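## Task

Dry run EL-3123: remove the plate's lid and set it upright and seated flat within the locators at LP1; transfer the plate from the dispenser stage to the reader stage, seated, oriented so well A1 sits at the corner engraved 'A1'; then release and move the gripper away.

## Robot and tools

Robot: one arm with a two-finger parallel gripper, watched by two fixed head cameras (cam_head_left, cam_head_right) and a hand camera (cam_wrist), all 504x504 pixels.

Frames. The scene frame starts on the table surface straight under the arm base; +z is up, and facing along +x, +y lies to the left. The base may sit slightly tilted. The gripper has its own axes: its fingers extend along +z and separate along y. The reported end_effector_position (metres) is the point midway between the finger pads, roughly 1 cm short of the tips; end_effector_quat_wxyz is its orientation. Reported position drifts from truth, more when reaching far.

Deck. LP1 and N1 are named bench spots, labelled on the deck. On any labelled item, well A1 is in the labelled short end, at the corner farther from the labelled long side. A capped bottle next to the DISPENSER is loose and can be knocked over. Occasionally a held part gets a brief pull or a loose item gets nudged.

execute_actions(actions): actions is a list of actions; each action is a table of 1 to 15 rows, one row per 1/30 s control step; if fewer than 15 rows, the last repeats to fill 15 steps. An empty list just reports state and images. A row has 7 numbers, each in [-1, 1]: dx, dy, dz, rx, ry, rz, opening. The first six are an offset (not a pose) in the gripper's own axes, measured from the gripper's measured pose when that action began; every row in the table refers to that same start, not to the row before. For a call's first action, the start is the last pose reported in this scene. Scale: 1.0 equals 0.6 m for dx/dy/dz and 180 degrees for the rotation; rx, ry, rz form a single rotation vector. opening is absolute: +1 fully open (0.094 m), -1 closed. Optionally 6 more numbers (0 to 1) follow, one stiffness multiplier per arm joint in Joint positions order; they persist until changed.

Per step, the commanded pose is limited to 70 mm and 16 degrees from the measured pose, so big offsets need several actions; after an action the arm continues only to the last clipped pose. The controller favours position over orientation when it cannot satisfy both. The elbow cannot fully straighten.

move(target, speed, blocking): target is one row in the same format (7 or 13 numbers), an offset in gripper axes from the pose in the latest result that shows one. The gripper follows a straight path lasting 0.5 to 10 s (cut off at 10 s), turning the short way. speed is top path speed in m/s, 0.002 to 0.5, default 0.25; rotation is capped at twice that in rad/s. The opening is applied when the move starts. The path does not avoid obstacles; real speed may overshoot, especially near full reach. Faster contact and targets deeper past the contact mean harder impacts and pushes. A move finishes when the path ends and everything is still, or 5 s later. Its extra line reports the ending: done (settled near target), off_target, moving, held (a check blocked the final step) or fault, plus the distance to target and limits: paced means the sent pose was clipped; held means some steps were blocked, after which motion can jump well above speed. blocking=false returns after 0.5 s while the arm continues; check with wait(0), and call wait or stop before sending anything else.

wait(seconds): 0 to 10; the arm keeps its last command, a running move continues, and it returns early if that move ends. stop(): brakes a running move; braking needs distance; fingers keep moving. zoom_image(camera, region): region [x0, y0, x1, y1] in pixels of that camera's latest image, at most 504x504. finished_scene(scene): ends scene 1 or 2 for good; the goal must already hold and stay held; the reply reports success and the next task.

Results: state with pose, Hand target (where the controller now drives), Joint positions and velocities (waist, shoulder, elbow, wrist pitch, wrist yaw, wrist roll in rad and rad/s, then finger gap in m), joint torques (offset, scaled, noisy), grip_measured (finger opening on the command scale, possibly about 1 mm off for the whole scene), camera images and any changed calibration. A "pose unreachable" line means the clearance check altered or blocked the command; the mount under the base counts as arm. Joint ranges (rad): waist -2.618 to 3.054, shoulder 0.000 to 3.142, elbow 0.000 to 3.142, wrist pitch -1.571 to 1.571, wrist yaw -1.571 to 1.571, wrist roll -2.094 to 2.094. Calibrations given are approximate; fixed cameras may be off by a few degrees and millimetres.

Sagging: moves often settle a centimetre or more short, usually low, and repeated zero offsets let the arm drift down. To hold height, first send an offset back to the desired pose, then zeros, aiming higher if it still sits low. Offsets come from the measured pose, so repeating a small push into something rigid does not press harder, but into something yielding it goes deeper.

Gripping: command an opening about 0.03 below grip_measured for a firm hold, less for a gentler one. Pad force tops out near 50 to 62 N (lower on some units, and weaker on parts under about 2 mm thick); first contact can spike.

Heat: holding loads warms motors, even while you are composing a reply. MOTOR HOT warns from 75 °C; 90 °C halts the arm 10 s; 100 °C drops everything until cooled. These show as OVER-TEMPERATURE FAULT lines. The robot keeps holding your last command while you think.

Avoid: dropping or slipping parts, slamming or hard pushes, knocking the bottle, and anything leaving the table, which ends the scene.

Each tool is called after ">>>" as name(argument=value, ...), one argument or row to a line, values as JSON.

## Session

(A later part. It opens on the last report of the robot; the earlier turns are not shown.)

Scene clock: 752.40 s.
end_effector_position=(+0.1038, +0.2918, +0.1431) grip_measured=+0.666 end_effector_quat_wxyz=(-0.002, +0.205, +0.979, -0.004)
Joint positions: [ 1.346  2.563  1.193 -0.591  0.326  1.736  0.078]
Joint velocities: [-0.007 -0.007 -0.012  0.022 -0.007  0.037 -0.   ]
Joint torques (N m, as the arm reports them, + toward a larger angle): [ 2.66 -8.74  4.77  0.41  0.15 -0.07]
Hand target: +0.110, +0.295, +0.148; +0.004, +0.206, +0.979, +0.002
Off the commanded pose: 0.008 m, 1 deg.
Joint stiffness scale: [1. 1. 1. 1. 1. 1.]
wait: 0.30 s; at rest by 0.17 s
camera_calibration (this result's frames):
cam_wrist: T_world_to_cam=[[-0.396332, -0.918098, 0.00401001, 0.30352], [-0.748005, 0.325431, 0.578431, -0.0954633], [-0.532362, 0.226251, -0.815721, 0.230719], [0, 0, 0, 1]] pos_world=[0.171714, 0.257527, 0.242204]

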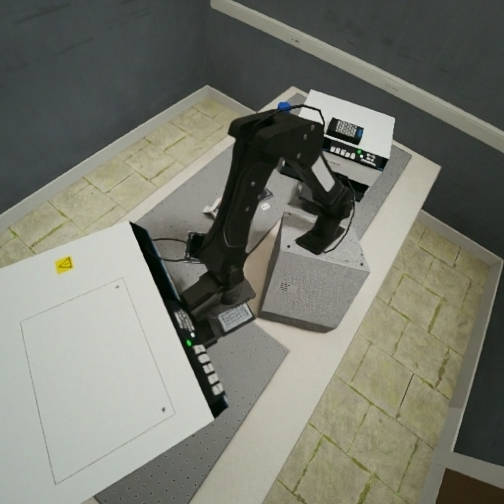

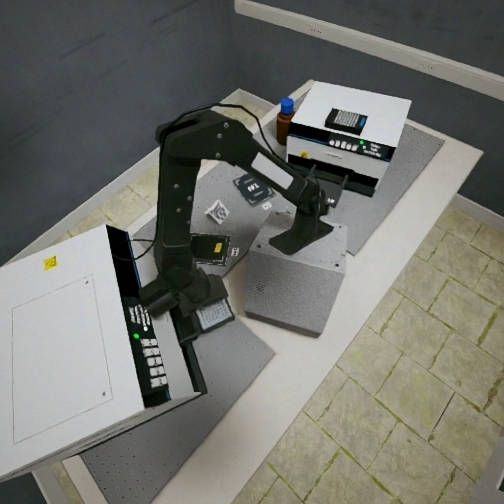

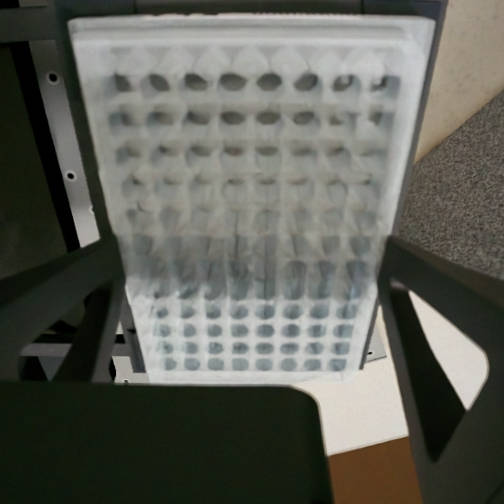

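>>> execute_actions(
  actions=[
    [[-0.006,0.009,-0.008,-0.0035,-0.002,0.001,0.64],[-0.0047,0.0093,-0.008,-0.004,-0.001,0.001,0.64],[-0.0034,0.0096,-0.008,-0.0045,0.0,0.001,0.64],[-0.0021,0.010,-0.008,-0.005,0.001,0.001,0.64],[-0.0008,0.0104,-0.008,-0.0053,0.002,0.001,0.64],[0.0005,0.0108,-0.008,-0.0056,0.003,0.001,0.64],[0.0018,0.0112,-0.008,-0.006,0.004,0.001,0.64],[0.003,0.0116,-0.008,-0.0063,0.005,0.001,0.64],[0.0042,0.012,-0.008,-0.0066,0.006,0.001,0.64],[0.0054,0.0124,-0.008,-0.007,0.007,0.001,0.64],[0.0065,0.0128,-0.008,-0.0073,0.008,0.001,0.64]],
  ],
)

>>> wait(
  seconds=0.3,
)

Scene clock: 772.53 s.
end_effector_position=(+0.1018, +0.2924, +0.1432) grip_measured=+0.666 end_effector_quat_wxyz=(-0.008, +0.205, +0.979, -0.004)
Joint positions: [ 1.346  2.563  1.193 -0.59   0.314  1.736  0.078]
Joint velocities: [-0.017  0.002  0.012 -0.051 -0.022  0.022  0.   ]
Joint torques (N m, as the arm reports them, + toward a larger angle): [ 2.98 -8.71  4.74  0.55 -0.12 -0.01]
Hand target: +0.103, +0.300, +0.148; -0.012, +0.206, +0.978, +0.010
Off the commanded pose: 0.009 m, 2 deg.
Joint stiffness scale: [1. 1. 1. 1. 1. 1.]
camera_calibration (this result's frames):
cam_wrist: T_world_to_cam=[[-0.396476, -0.918029, 0.00546995, 0.303072], [-0.74152, 0.323747, 0.587653, -0.0986168], [-0.541253, 0.228934, -0.809095, 0.228733], [0, 0, 0, 1]] pos_world=[0.170837, 0.257791, 0.241361]

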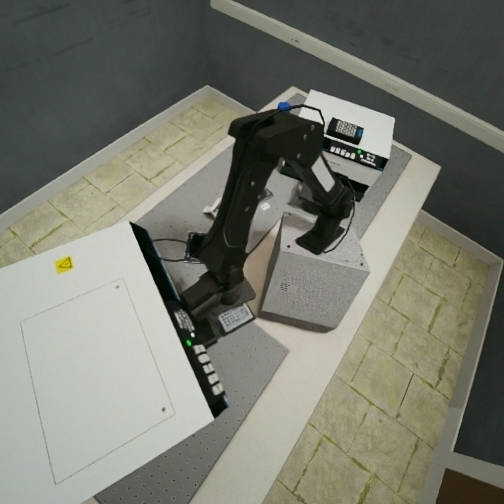

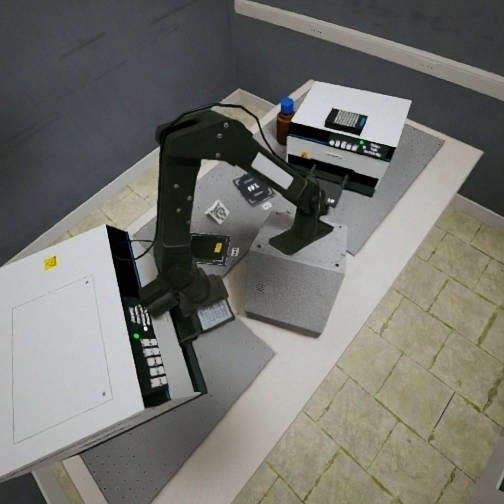

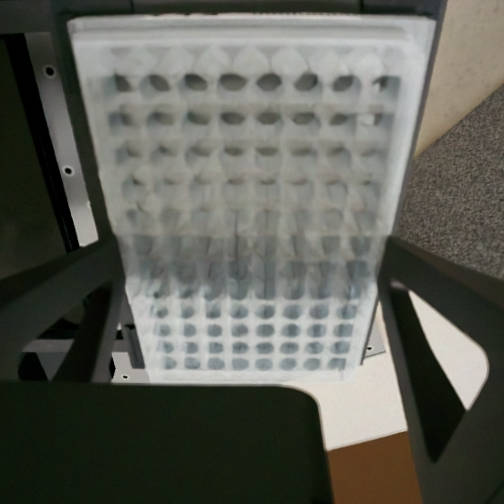

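Scene clock: 772.83 s.
end_effector_position=(+0.1018, +0.2924, +0.1432) grip_measured=+0.666 end_effector_quat_wxyz=(-0.008, +0.205, +0.979, -0.004)
Joint positions: [ 1.346  2.563  1.193 -0.59   0.314  1.736  0.078]
Joint velocities: [ 0.007 -0.022  0.007  0.007 -0.037  0.051 -0.   ]
Joint torques (N m, as the arm reports them, + toward a larger angle): [ 3.02 -8.74  4.74  0.57 -0.08 -0.02]
Hand target: +0.103, +0.300, +0.148; -0.012, +0.206, +0.978, +0.010
Off the commanded pose: 0.009 m, 2 deg.
Joint stiffness scale: [1. 1. 1. 1. 1. 1.]
wait: 0.30 s; at rest by 0.17 s
camera_calibration (this result's frames):
cam_wrist: T_world_to_cam=[[-0.396476, -0.918029, 0.00546995, 0.303072], [-0.74152, 0.323747, 0.587653, -0.0986168], [-0.541253, 0.228934, -0.809095, 0.228733], [0, 0, 0, 1]] pos_world=[0.170837, 0.257791, 0.241361]

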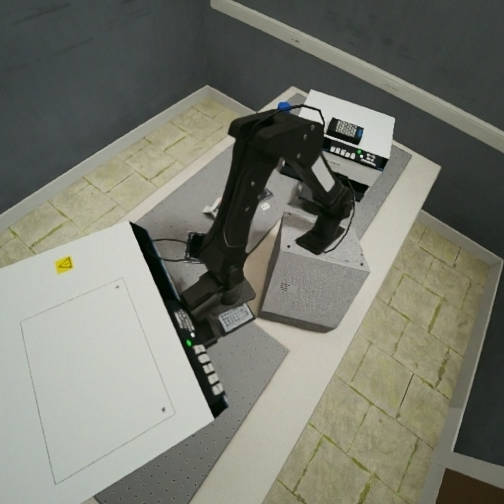

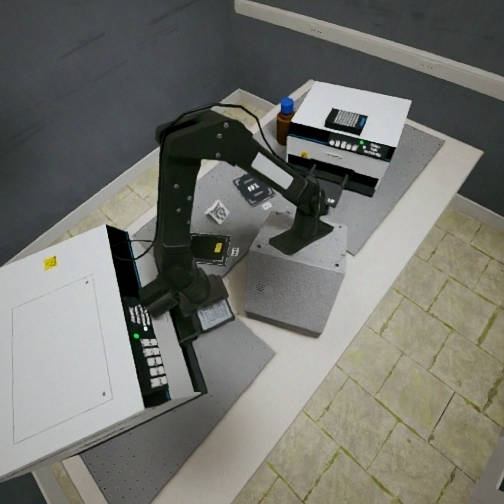

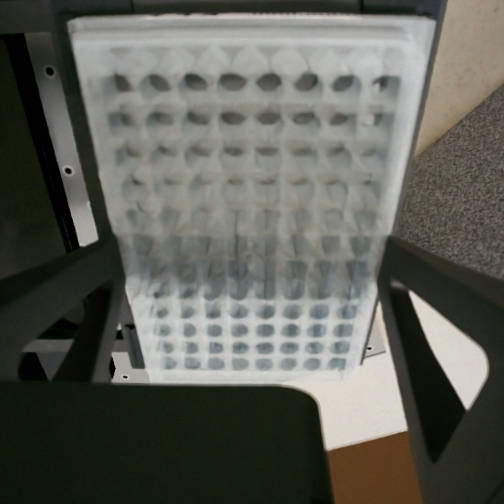

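>>> zoom_image(
  camera="cam_wrist",
  region=[330, 0, 470, 90],
)

>>> zoom_image(
  camera="cam_wrist",
  region=[40, 0, 180, 90],
)

>>> zoom_image(
  camera="cam_wrist",
  region=[110, 300, 400, 395],
)

Region (330, 0, 470, 90) of cam_wrist's 504x504 image, scaled by 3.600, with more detail than that image has; it fills the top 324 rows of this view, and the rest is white.

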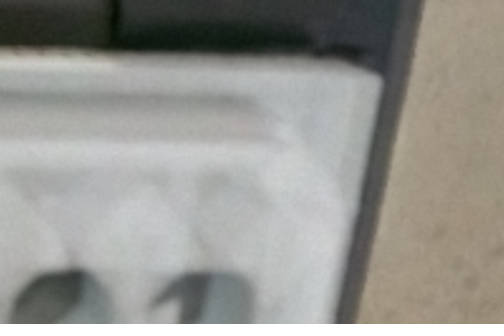

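Region (40, 0, 180, 90) of cam_wrist's 504x504 image, scaled by 3.600, with more detail than that image has; it fills the top 324 rows of this view, and the rest is white.

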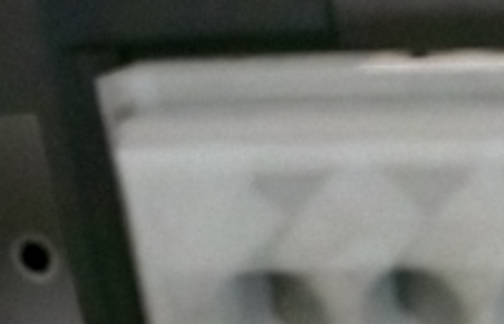

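Region (110, 300, 400, 395) of cam_wrist's 504x504 image, scaled by 1.738, with more detail than that image has; it fills the top 165 rows of this view, and the rest is white.

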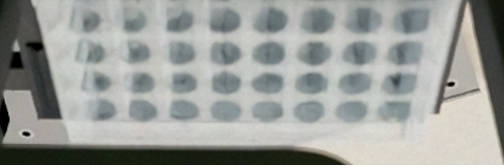

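>>> execute_actions(
  actions=[
    [[0.0028,0.0135,-0.008,-0.008,0.004,0.001,0.64],[0.0025,0.014,-0.008,-0.0084,0.0037,0.001,0.64],[0.0022,0.0145,-0.008,-0.0088,0.0034,0.001,0.64],[0.0019,0.015,-0.008,-0.0092,0.0031,0.001,0.64],[0.0016,0.0155,-0.008,-0.0096,0.0028,0.001,0.64],[0.0013,0.016,-0.008,-0.010,0.0025,0.001,0.64],[0.001,0.0165,-0.008,-0.0104,0.0022,0.001,0.64],[0.001,0.017,-0.008,-0.0108,0.002,0.001,0.64]],
  ],
)

>>> wait(
  seconds=0.3,
)

Scene clock: 786.83 s.
end_effector_position=(+0.1019, +0.2925, +0.1432) grip_measured=+0.666 end_effector_quat_wxyz=(-0.008, +0.205, +0.979, -0.003)
Joint positions: [ 1.346  2.563  1.193 -0.59   0.314  1.735  0.078]
Joint velocities: [ 0.007 -0.002  0.012  0.007 -0.007 -0.081 -0.   ]
Joint torques (N m, as the arm reports them, + toward a larger angle): [ 3.18 -8.78  4.8   0.66 -0.01 -0.05]
Hand target: +0.106, +0.302, +0.148; -0.007, +0.207, +0.978, +0.014
Off the commanded pose: 0.011 m, 2 deg.
Joint stiffness scale: [1. 1. 1. 1. 1. 1.]
camera_calibration (this result's frames):
cam_wrist: T_world_to_cam=[[-0.39624, -0.918133, 0.00510802, 0.30322], [-0.741655, 0.323347, 0.587702, -0.0985046], [-0.54124, 0.229083, -0.809061, 0.228675], [0, 0, 0, 1]] pos_world=[0.17086, 0.257862, 0.241354]

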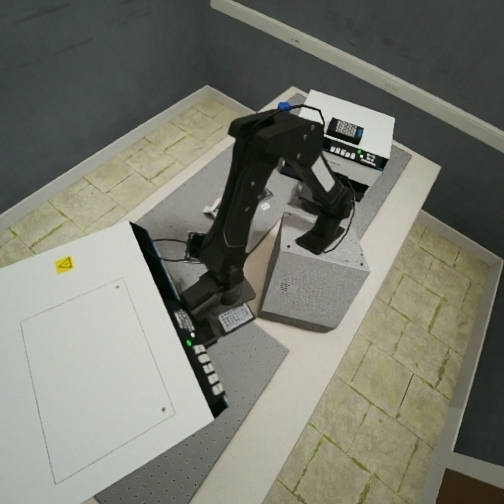

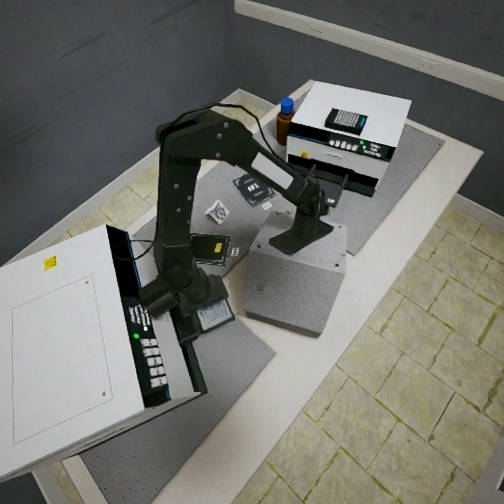

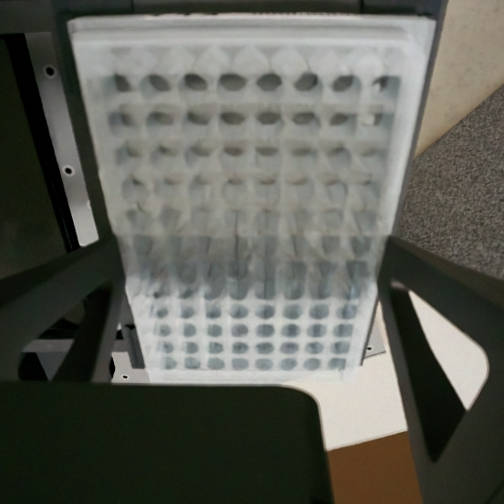

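Scene clock: 787.13 s.
end_effector_position=(+0.1019, +0.2925, +0.1432) grip_measured=+0.666 end_effector_quat_wxyz=(-0.008, +0.205, +0.979, -0.003)
Joint positions: [ 1.346  2.563  1.193 -0.59   0.314  1.735  0.078]
Joint velocities: [ 0.002 -0.007  0.022  0.051 -0.022 -0.007 -0.001]
Joint torques (N m, as the arm reports them, + toward a larger angle): [ 3.14 -8.75  4.66  0.62 -0.03 -0.04]
Hand target: +0.106, +0.302, +0.148; -0.007, +0.207, +0.978, +0.014
Off the commanded pose: 0.011 m, 2 deg.
Joint stiffness scale: [1. 1. 1. 1. 1. 1.]
wait: 0.30 s; at rest by 0.17 s
camera_calibration (this result's frames):
cam_wrist: T_world_to_cam=[[-0.39589, -0.918284, 0.00510256, 0.30323], [-0.741778, 0.32306, 0.587705, -0.0984086], [-0.541329, 0.228881, -0.809059, 0.228742], [0, 0, 0, 1]] pos_world=[0.170873, 0.257888, 0.241354]

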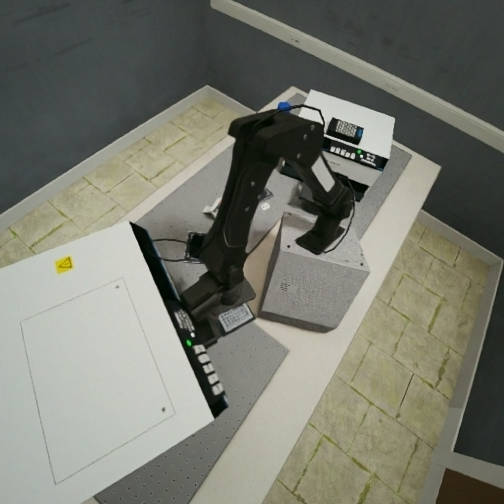

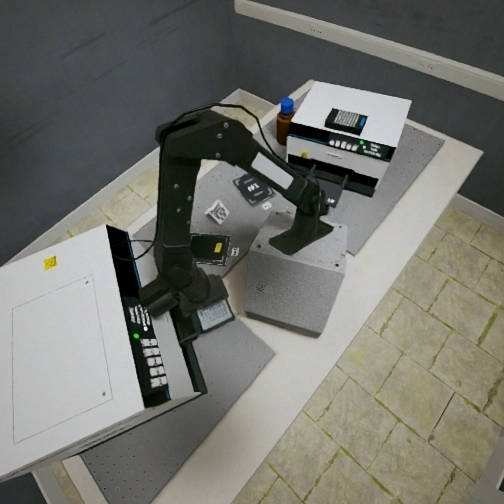

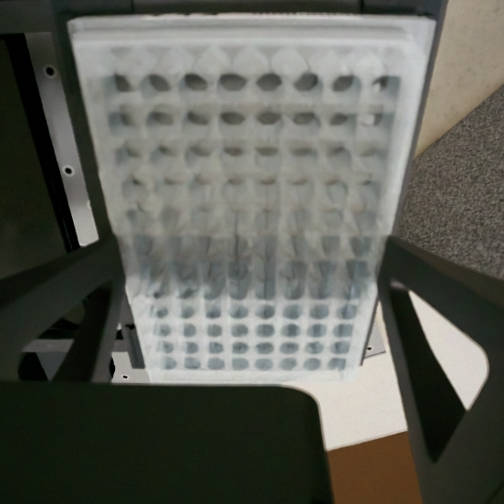

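>>> execute_actions(
  actions=[
    [[0.0007,0.0175,-0.008,-0.011,0.002,0.002,0.64],[0.0004,0.018,-0.008,-0.0114,0.002,0.0025,0.64],[0.0,0.0185,-0.008,-0.0118,0.002,0.003,0.64],[-0.0003,0.019,-0.008,-0.0122,0.002,0.0035,0.64],[-0.0006,0.0195,-0.008,-0.0126,0.002,0.004,0.64],[-0.001,0.020,-0.008,-0.013,0.002,0.0045,0.64],[-0.0013,0.0205,-0.008,-0.0134,0.002,0.005,0.64],[-0.0016,0.021,-0.008,-0.0138,0.002,0.005,0.64]],
  ],
)

>>> wait(
  seconds=0.3,
)

Scene clock: 792.27 s.
end_effector_position=(+0.1024, +0.2940, +0.1432) grip_measured=+0.666 end_effector_quat_wxyz=(-0.007, +0.206, +0.979, -0.000)
Joint positions: [ 1.346  2.563  1.193 -0.584  0.315  1.735  0.078]
Joint velocities: [-0.012  0.007 -0.007  0.007  0.007 -0.007 -0.001]
Joint torques (N m, as the arm reports them, + toward a larger angle): [ 2.83 -8.98  4.56  0.71  0.01  0.01]
Hand target: +0.108, +0.304, +0.148; -0.006, +0.212, +0.977, +0.018
Off the commanded pose: 0.012 m, 2 deg.
Joint stiffness scale: [1. 1. 1. 1. 1. 1.]
camera_calibration (this result's frames):
cam_wrist: T_world_to_cam=[[-0.397819, -0.917463, -0.00113797, 0.305648], [-0.74265, 0.321289, 0.587575, -0.0978133], [-0.538713, 0.234594, -0.809169, 0.226783], [0, 0, 0, 1]] pos_world=[0.171122, 0.258645, 0.241326]

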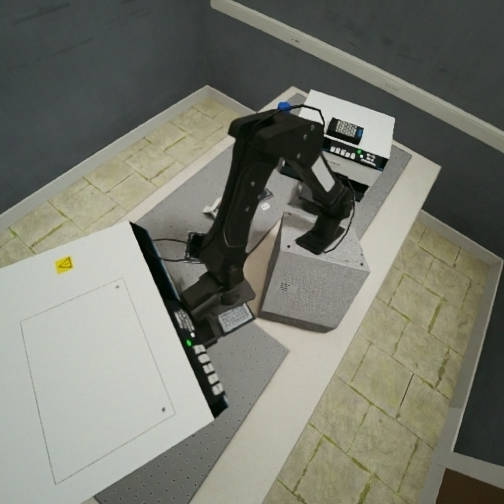

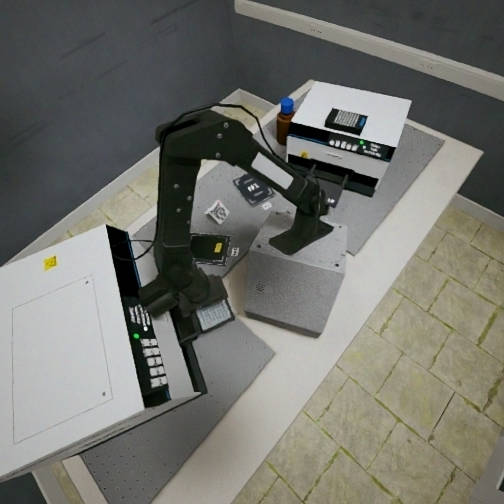

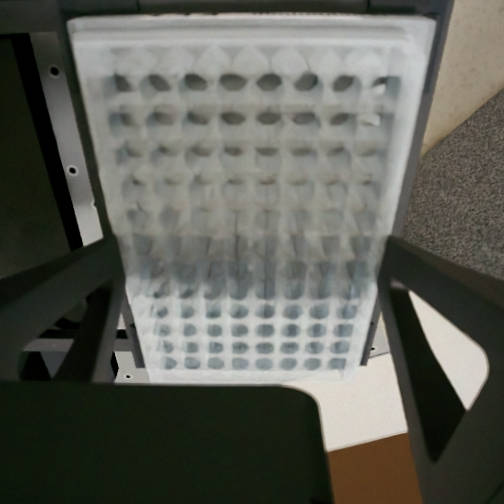

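Scene clock: 792.57 s.
end_effector_position=(+0.1024, +0.2940, +0.1432) grip_measured=+0.666 end_effector_quat_wxyz=(-0.007, +0.206, +0.979, -0.000)
Joint positions: [ 1.346  2.563  1.193 -0.584  0.315  1.735  0.078]
Joint velocities: [-0.002 -0.007 -0.007 -0.051 -0.007  0.022 -0.002]
Joint torques (N m, as the arm reports them, + toward a larger angle): [ 2.73 -8.93  4.57  0.68  0.03 -0.01]
Hand target: +0.108, +0.304, +0.148; -0.006, +0.212, +0.977, +0.018
Off the commanded pose: 0.012 m, 2 deg.
Joint stiffness scale: [1. 1. 1. 1. 1. 1.]
wait: 0.30 s; at rest by 0.17 s
camera_calibration (this result's frames):
cam_wrist: T_world_to_cam=[[-0.397819, -0.917463, -0.00113797, 0.305648], [-0.74265, 0.321289, 0.587575, -0.0978133], [-0.538713, 0.234594, -0.809169, 0.226783], [0, 0, 0, 1]] pos_world=[0.171122, 0.258645, 0.241326]

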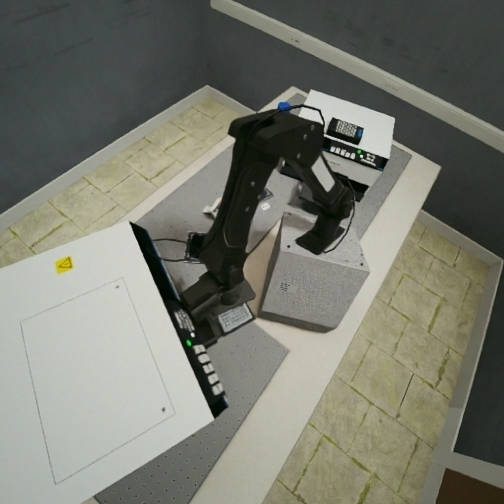

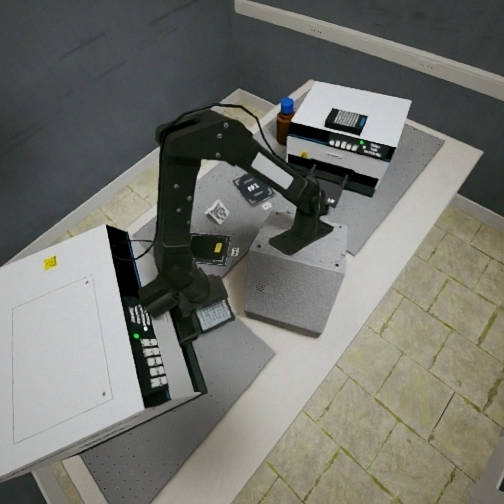

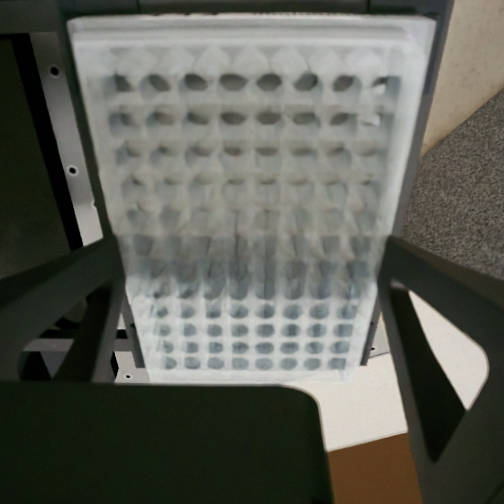

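>>> execute_actions(
  actions=[
    [[-0.0017,0.0173,-0.007,-0.011,0.0018,0.0045,0.64],[-0.0016,0.0163,-0.006,-0.0102,0.0016,0.0045,0.64],[-0.0015,0.0153,-0.005,-0.0094,0.0014,0.0045,0.64],[-0.0014,0.0143,-0.004,-0.0086,0.0012,0.004,0.64],[-0.0013,0.0133,-0.003,-0.0078,0.001,0.004,0.64],[-0.0012,0.0123,-0.002,-0.007,0.0008,0.004,0.64],[-0.0011,0.0113,-0.001,-0.0062,0.0006,0.004,0.64],[-0.001,0.0105,0.0,-0.0055,0.0004,0.0035,0.64],[-0.0009,0.0105,0.001,-0.0055,0.0002,0.0035,0.64],[-0.0008,0.0105,0.002,-0.0055,0.0,0.0035,0.64],[-0.0007,0.0105,0.003,-0.0055,-0.0002,0.0035,0.64],[-0.0006,0.0105,0.004,-0.0055,-0.0004,0.0035,0.64],[-0.0005,0.0105,0.005,-0.0055,-0.0006,0.0035,0.64]],
  ],
)

>>> wait(
  seconds=0.4,
)

Scene clock: 810.70 s.
end_effector_position=(+0.1025, +0.2941, +0.1431) grip_measured=+0.666 end_effector_quat_wxyz=(-0.007, +0.206, +0.979, -0.000)
Joint positions: [ 1.346  2.563  1.193 -0.583  0.316  1.735  0.078]
Joint velocities: [ 0.002 -0.002 -0.007  0.066 -0.022 -0.051 -0.001]
Joint torques (N m, as the arm reports them, + toward a larger angle): [ 2.69 -7.26  4.55  0.78  0.07  0.06]
Hand target: +0.105, +0.299, +0.140; -0.005, +0.211, +0.977, +0.008
Off the commanded pose: 0.007 m, 1 deg.
Joint stiffness scale: [1. 1. 1. 1. 1. 1.]
camera_calibration (this result's frames):
cam_wrist: T_world_to_cam=[[-0.397931, -0.917414, -0.00155463, 0.305805], [-0.74288, 0.321231, 0.587316, -0.0976921], [-0.538313, 0.234866, -0.809356, 0.226718], [0, 0, 0, 1]] pos_world=[0.171161, 0.258683, 0.241347]

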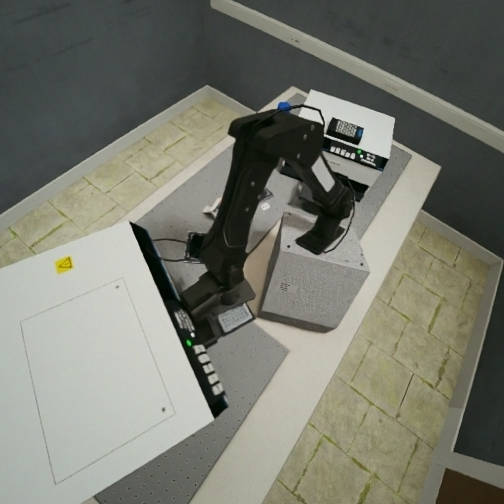

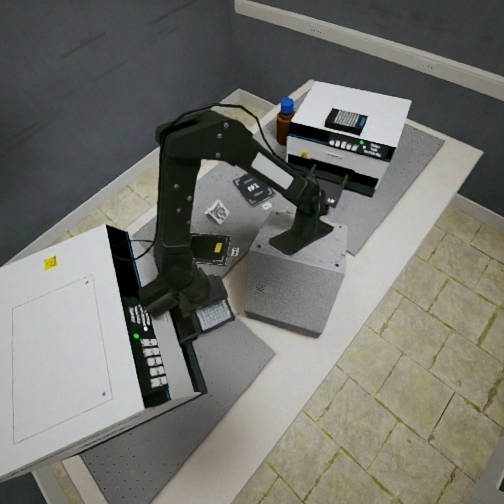

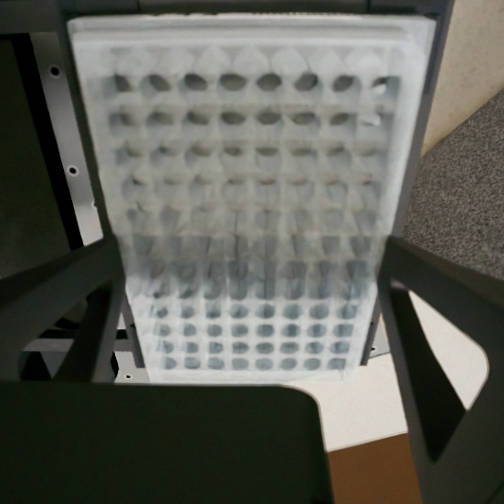

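Scene clock: 811.10 s.
end_effector_position=(+0.1025, +0.2941, +0.1431) grip_measured=+0.666 end_effector_quat_wxyz=(-0.007, +0.206, +0.979, -0.000)
Joint positions: [ 1.346  2.563  1.193 -0.583  0.316  1.735  0.078]
Joint velocities: [-0.007 -0.012 -0.007  0.007 -0.11  -0.037 -0.001]
Joint torques (N m, as the arm reports them, + toward a larger angle): [ 2.67 -7.23  4.52  0.77  0.07  0.05]
Hand target: +0.105, +0.299, +0.140; -0.005, +0.211, +0.977, +0.008
Off the commanded pose: 0.007 m, 1 deg.
Joint stiffness scale: [1. 1. 1. 1. 1. 1.]
wait: 0.40 s; at rest by 0.17 s
camera_calibration (this result's frames):
cam_wrist: T_world_to_cam=[[-0.397931, -0.917414, -0.00155463, 0.305805], [-0.74288, 0.321231, 0.587316, -0.0976921], [-0.538313, 0.234866, -0.809356, 0.226718], [0, 0, 0, 1]] pos_world=[0.171161, 0.258683, 0.241347]

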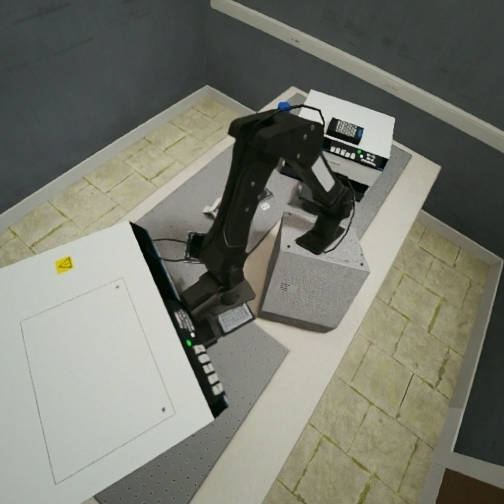

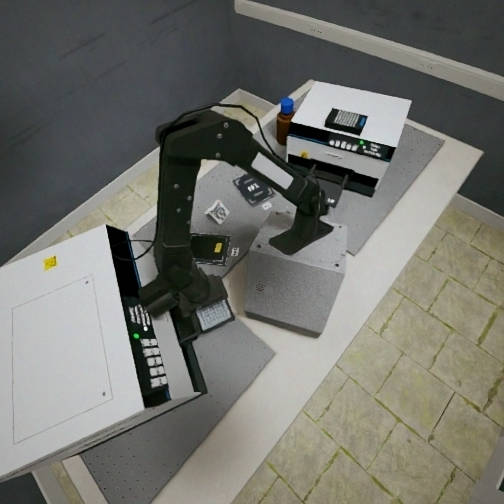

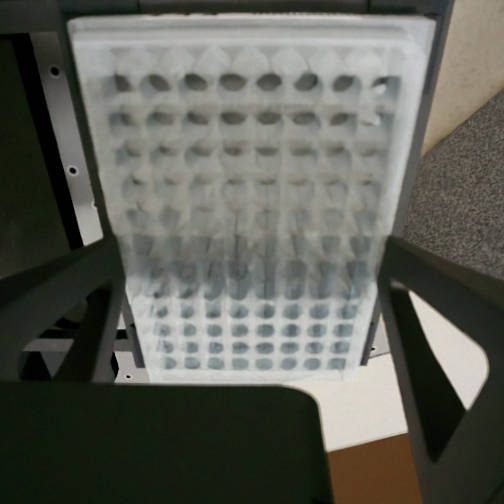

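>>> execute_actions(
  actions=[
    [[-0.0003,0.0098,0.0055,-0.005,-0.0005,0.0035,0.64],[-0.0001,0.0092,0.006,-0.0045,-0.0005,0.003,0.64],[0.0,0.0086,0.0065,-0.004,-0.0005,0.003,0.64],[0.0002,0.008,0.007,-0.0035,-0.0005,0.003,0.64],[0.0003,0.0074,0.0075,-0.003,-0.0005,0.003,0.64],[0.0005,0.0068,0.008,-0.0025,-0.0005,0.0025,0.64],[0.0006,0.0062,0.0085,-0.002,-0.0005,0.0025,0.64],[0.0008,0.0056,0.009,-0.0015,-0.0005,0.0025,0.64],[0.001,0.005,0.0095,-0.001,-0.0005,0.0025,0.64],[0.0011,0.005,0.010,-0.001,-0.0005,0.0025,0.64]],
  ],
)

>>> wait(
  seconds=0.4,
)

Scene clock: 816.50 s.
end_effector_position=(+0.1025, +0.2940, +0.1428) grip_measured=+0.666 end_effector_quat_wxyz=(-0.007, +0.206, +0.979, -0.000)
Joint positions: [ 1.346  2.564  1.193 -0.582  0.316  1.735  0.078]
Joint velocities: [ 0.007 -0.002  0.007  0.022  0.007 -0.022  0.001]
Joint torques (N m, as the arm reports them, + toward a larger angle): [ 2.82 -6.66  4.4   0.7   0.04  0.05]
Hand target: +0.103, +0.297, +0.137; -0.006, +0.210, +0.978, +0.001
Off the commanded pose: 0.006 m, 1 deg.
Joint stiffness scale: [1. 1. 1. 1. 1. 1.]
camera_calibration (this result's frames):
cam_wrist: T_world_to_cam=[[-0.397817, -0.917464, -0.00125851, 0.305717], [-0.743084, 0.3214, 0.586966, -0.0974965], [-0.538115, 0.23444, -0.809611, 0.226536], [0, 0, 0, 1]] pos_world=[0.171073, 0.25871, 0.241017]

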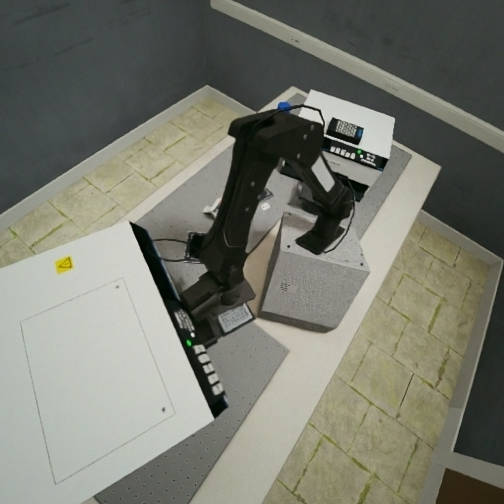

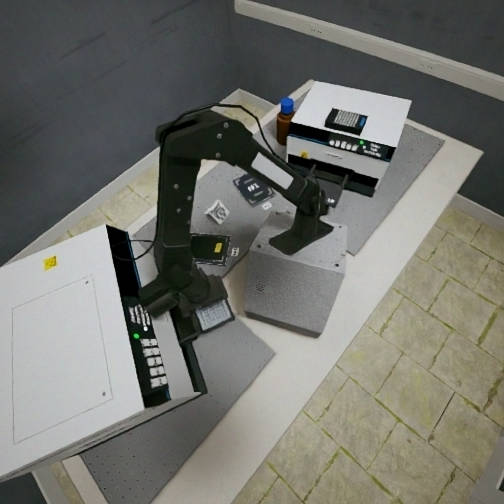

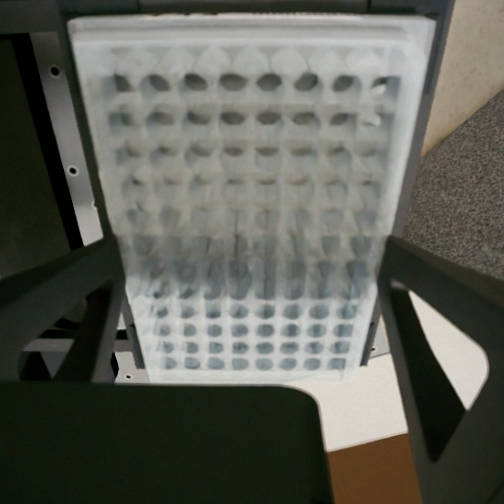

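Scene clock: 816.90 s.
end_effector_position=(+0.1025, +0.2940, +0.1428) grip_measured=+0.666 end_effector_quat_wxyz=(-0.007, +0.206, +0.979, -0.000)
Joint positions: [ 1.346  2.564  1.193 -0.582  0.316  1.735  0.078]
Joint velocities: [-0.017 -0.012 -0.007 -0.081  0.007 -0.022 -0.002]
Joint torques (N m, as the arm reports them, + toward a larger angle): [ 2.64 -6.56  4.5   0.67  0.04  0.07]
Hand target: +0.103, +0.297, +0.137; -0.006, +0.210, +0.978, +0.001
Off the commanded pose: 0.006 m, 1 deg.
Joint stiffness scale: [1. 1. 1. 1. 1. 1.]
wait: 0.40 s; at rest by 0.17 s
camera_calibration (this result's frames):
cam_wrist: T_world_to_cam=[[-0.397817, -0.917464, -0.00125851, 0.305717], [-0.743084, 0.3214, 0.586966, -0.0974965], [-0.538115, 0.23444, -0.809611, 0.226536], [0, 0, 0, 1]] pos_world=[0.171073, 0.25871, 0.241017]

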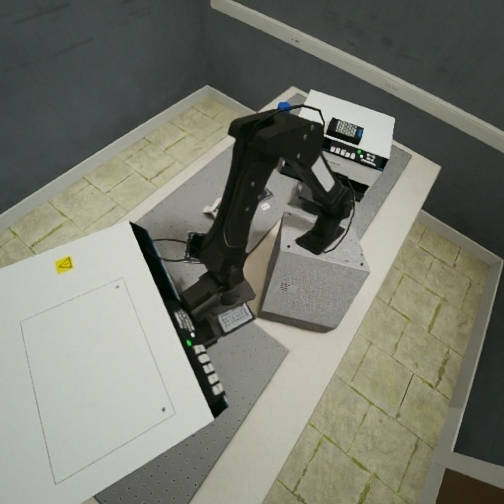

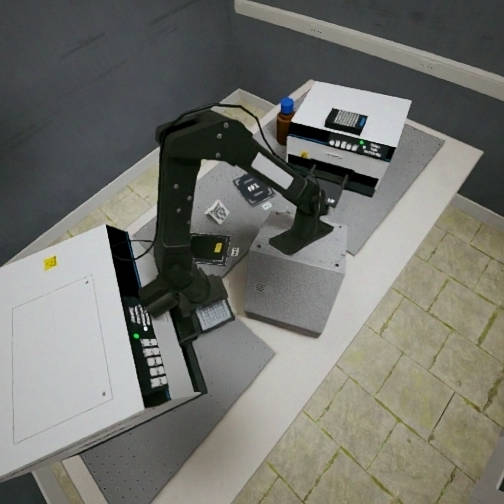

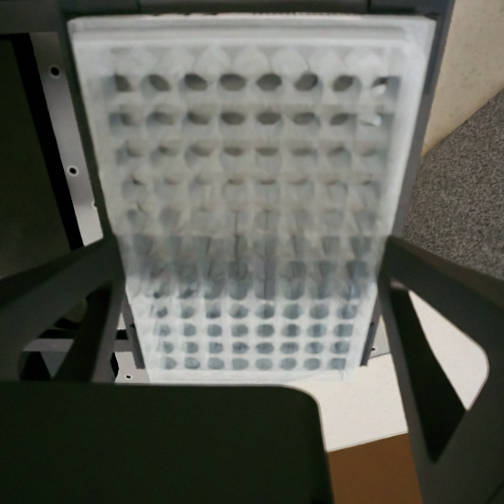

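>>> zoom_image(
  camera="cam_wrist",
  region=[350, 0, 470, 90],
)

>>> zoom_image(
  camera="cam_wrist",
  region=[40, 0, 160, 90],
)

>>> zoom_image(
  camera="cam_wrist",
  region=[310, 300, 410, 395],
)

>>> zoom_image(
  camera="cam_wrist",
  region=[100, 300, 200, 395],
)

>>> zoom_image(
  camera="cam_head_left",
  region=[170, 280, 270, 360],
)

Region (350, 0, 470, 90) of cam_wrist's 504x504 image, scaled by 4.200, with more detail than that image has; it fills the top 378 rows of this view, and the rest is white.

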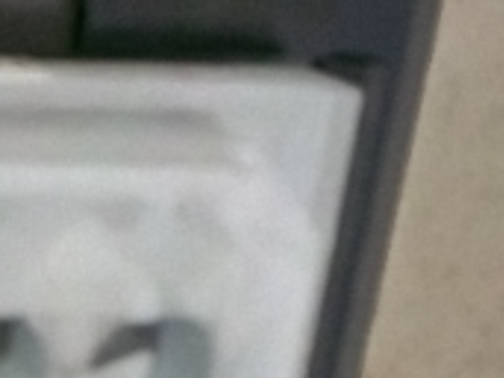

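Region (40, 0, 160, 90) of cam_wrist's 504x504 image, scaled by 4.200, with more detail than that image has; it fills the top 378 rows of this view, and the rest is white.

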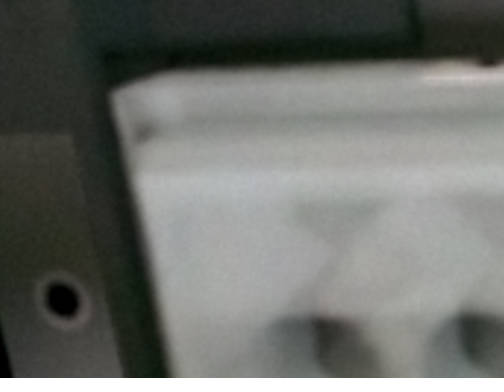

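Region (310, 300, 410, 395) of cam_wrist's 504x504 image, scaled by 5.040, with more detail than that image has; it fills the top 479 rows of this view, and the rest is white.

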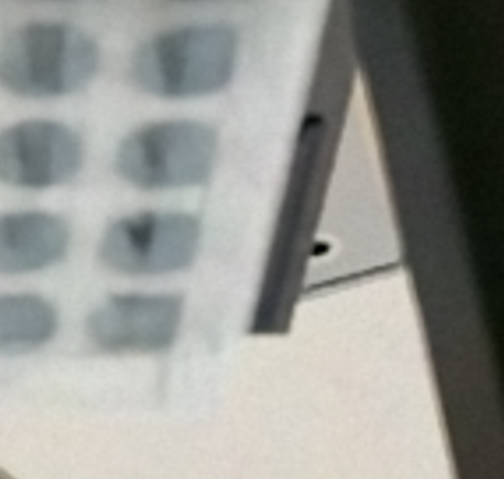

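Region (100, 300, 200, 395) of cam_wrist's 504x504 image, scaled by 5.040, with more detail than that image has; it fills the top 479 rows of this view, and the rest is white.

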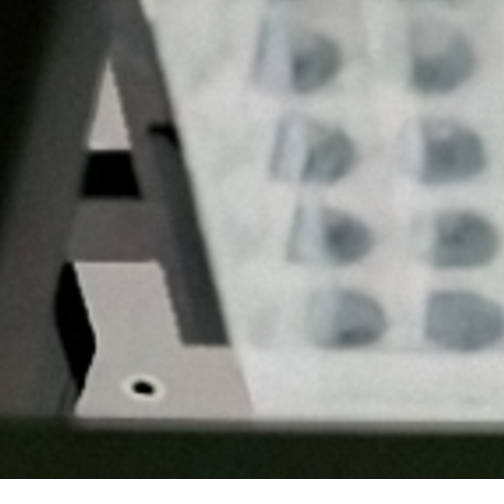

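Region (170, 280, 270, 360) of cam_head_left's 504x504 image, scaled by 5.040, with more detail than that image has; it fills the top 403 rows of this view, and the rest is white.

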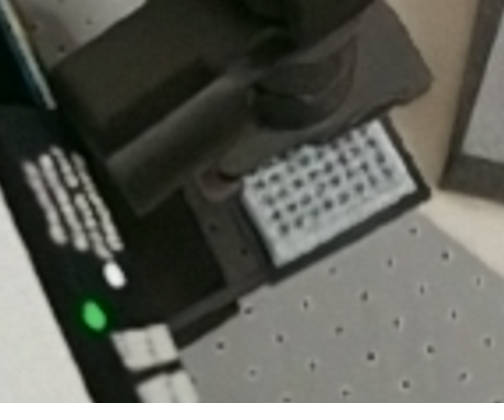

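>>> execute_actions(
  actions=[
    [[0.0015,0.005,0.009,-0.001,0.0,0.003,0.64],[0.002,0.005,0.0085,-0.001,0.0005,0.0033,0.64],[0.0025,0.005,0.008,-0.001,0.001,0.0036,0.64],[0.003,0.005,0.0075,-0.001,0.0015,0.004,0.64],[0.0035,0.005,0.007,-0.001,0.002,0.0043,0.64],[0.004,0.005,0.0065,-0.001,0.0025,0.0046,0.64],[0.0044,0.005,0.006,-0.001,0.003,0.005,0.64],[0.0048,0.005,0.006,-0.001,0.0035,0.0053,0.64],[0.0052,0.005,0.006,-0.001,0.004,0.0056,0.64],[0.0056,0.005,0.006,-0.001,0.0045,0.006,0.64]],
  ],
)

>>> wait(
  seconds=0.4,
)

Scene clock: 839.17 s.
end_effector_position=(+0.1021, +0.2941, +0.1428) grip_measured=+0.666 end_effector_quat_wxyz=(-0.008, +0.210, +0.978, -0.000)
Joint positions: [ 1.346  2.564  1.193 -0.582  0.314  1.743  0.078]
Joint velocities: [-0.002 -0.012 -0.012  0.007 -0.066  0.022 -0.   ]
Joint torques (N m, as the arm reports them, + toward a larger angle): [ 2.78 -6.97  4.51  0.65 -0.1   0.11]
Hand target: +0.101, +0.298, +0.139; -0.014, +0.215, +0.977, +0.003
Off the commanded pose: 0.006 m, 1 deg.
Joint stiffness scale: [1. 1. 1. 1. 1. 1.]
camera_calibration (this result's frames):
cam_wrist: T_world_to_cam=[[-0.405506, -0.914092, -0.000829088, 0.305395], [-0.739263, 0.327415, 0.588464, -0.100145], [-0.537639, 0.239239, -0.808523, 0.224727], [0, 0, 0, 1]] pos_world=[0.170628, 0.258185, 0.240882]

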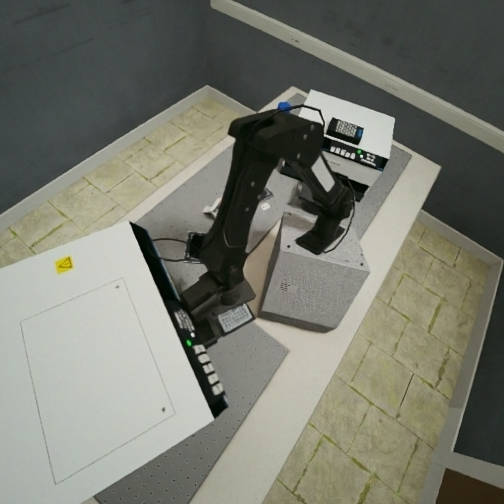

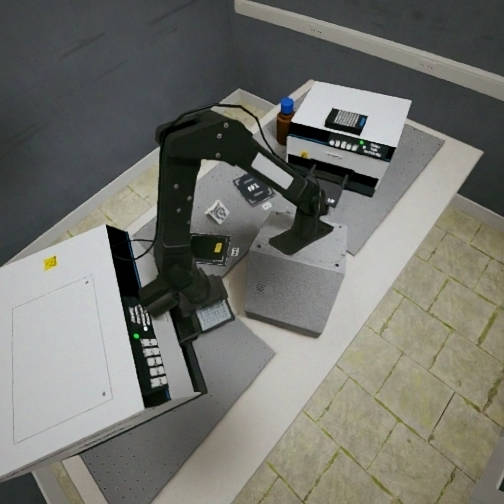

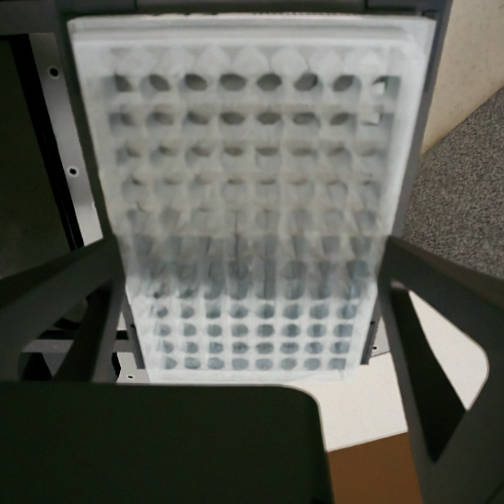

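Scene clock: 839.57 s.
end_effector_position=(+0.1021, +0.2941, +0.1428) grip_measured=+0.666 end_effector_quat_wxyz=(-0.008, +0.210, +0.978, -0.000)
Joint positions: [ 1.346  2.564  1.193 -0.582  0.314  1.744  0.078]
Joint velocities: [-0.007  0.012 -0.002 -0.022  0.007  0.022 -0.001]
Joint torques (N m, as the arm reports them, + toward a larger angle): [ 2.79 -7.02  4.41  0.62 -0.09  0.1 ]
Hand target: +0.101, +0.298, +0.139; -0.014, +0.215, +0.977, +0.003
Off the commanded pose: 0.006 m, 1 deg.
Joint stiffness scale: [1. 1. 1. 1. 1. 1.]
wait: 0.40 s; at rest by 0.17 s
camera_calibration (this result's frames):
cam_wrist: T_world_to_cam=[[-0.405854, -0.913937, -0.000823272, 0.305384], [-0.739137, 0.3277, 0.588463, -0.100241], [-0.537549, 0.239439, -0.808524, 0.224659], [0, 0, 0, 1]] pos_world=[0.170615, 0.258159, 0.240882]

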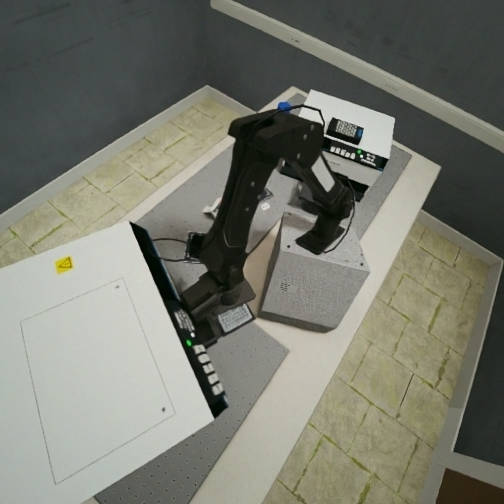

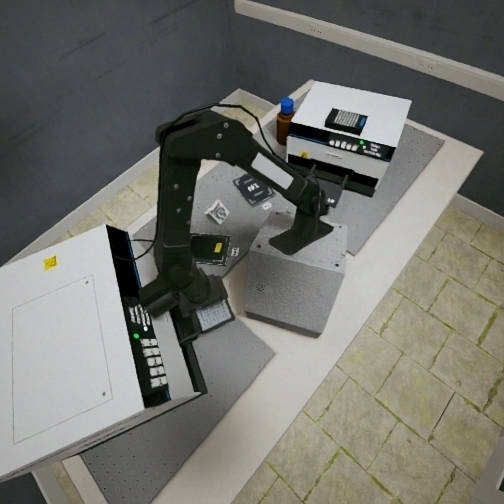

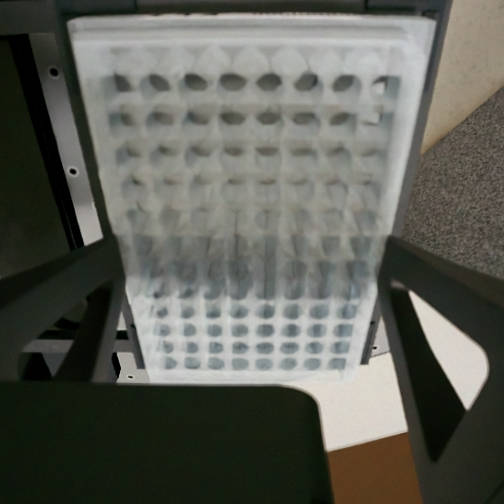

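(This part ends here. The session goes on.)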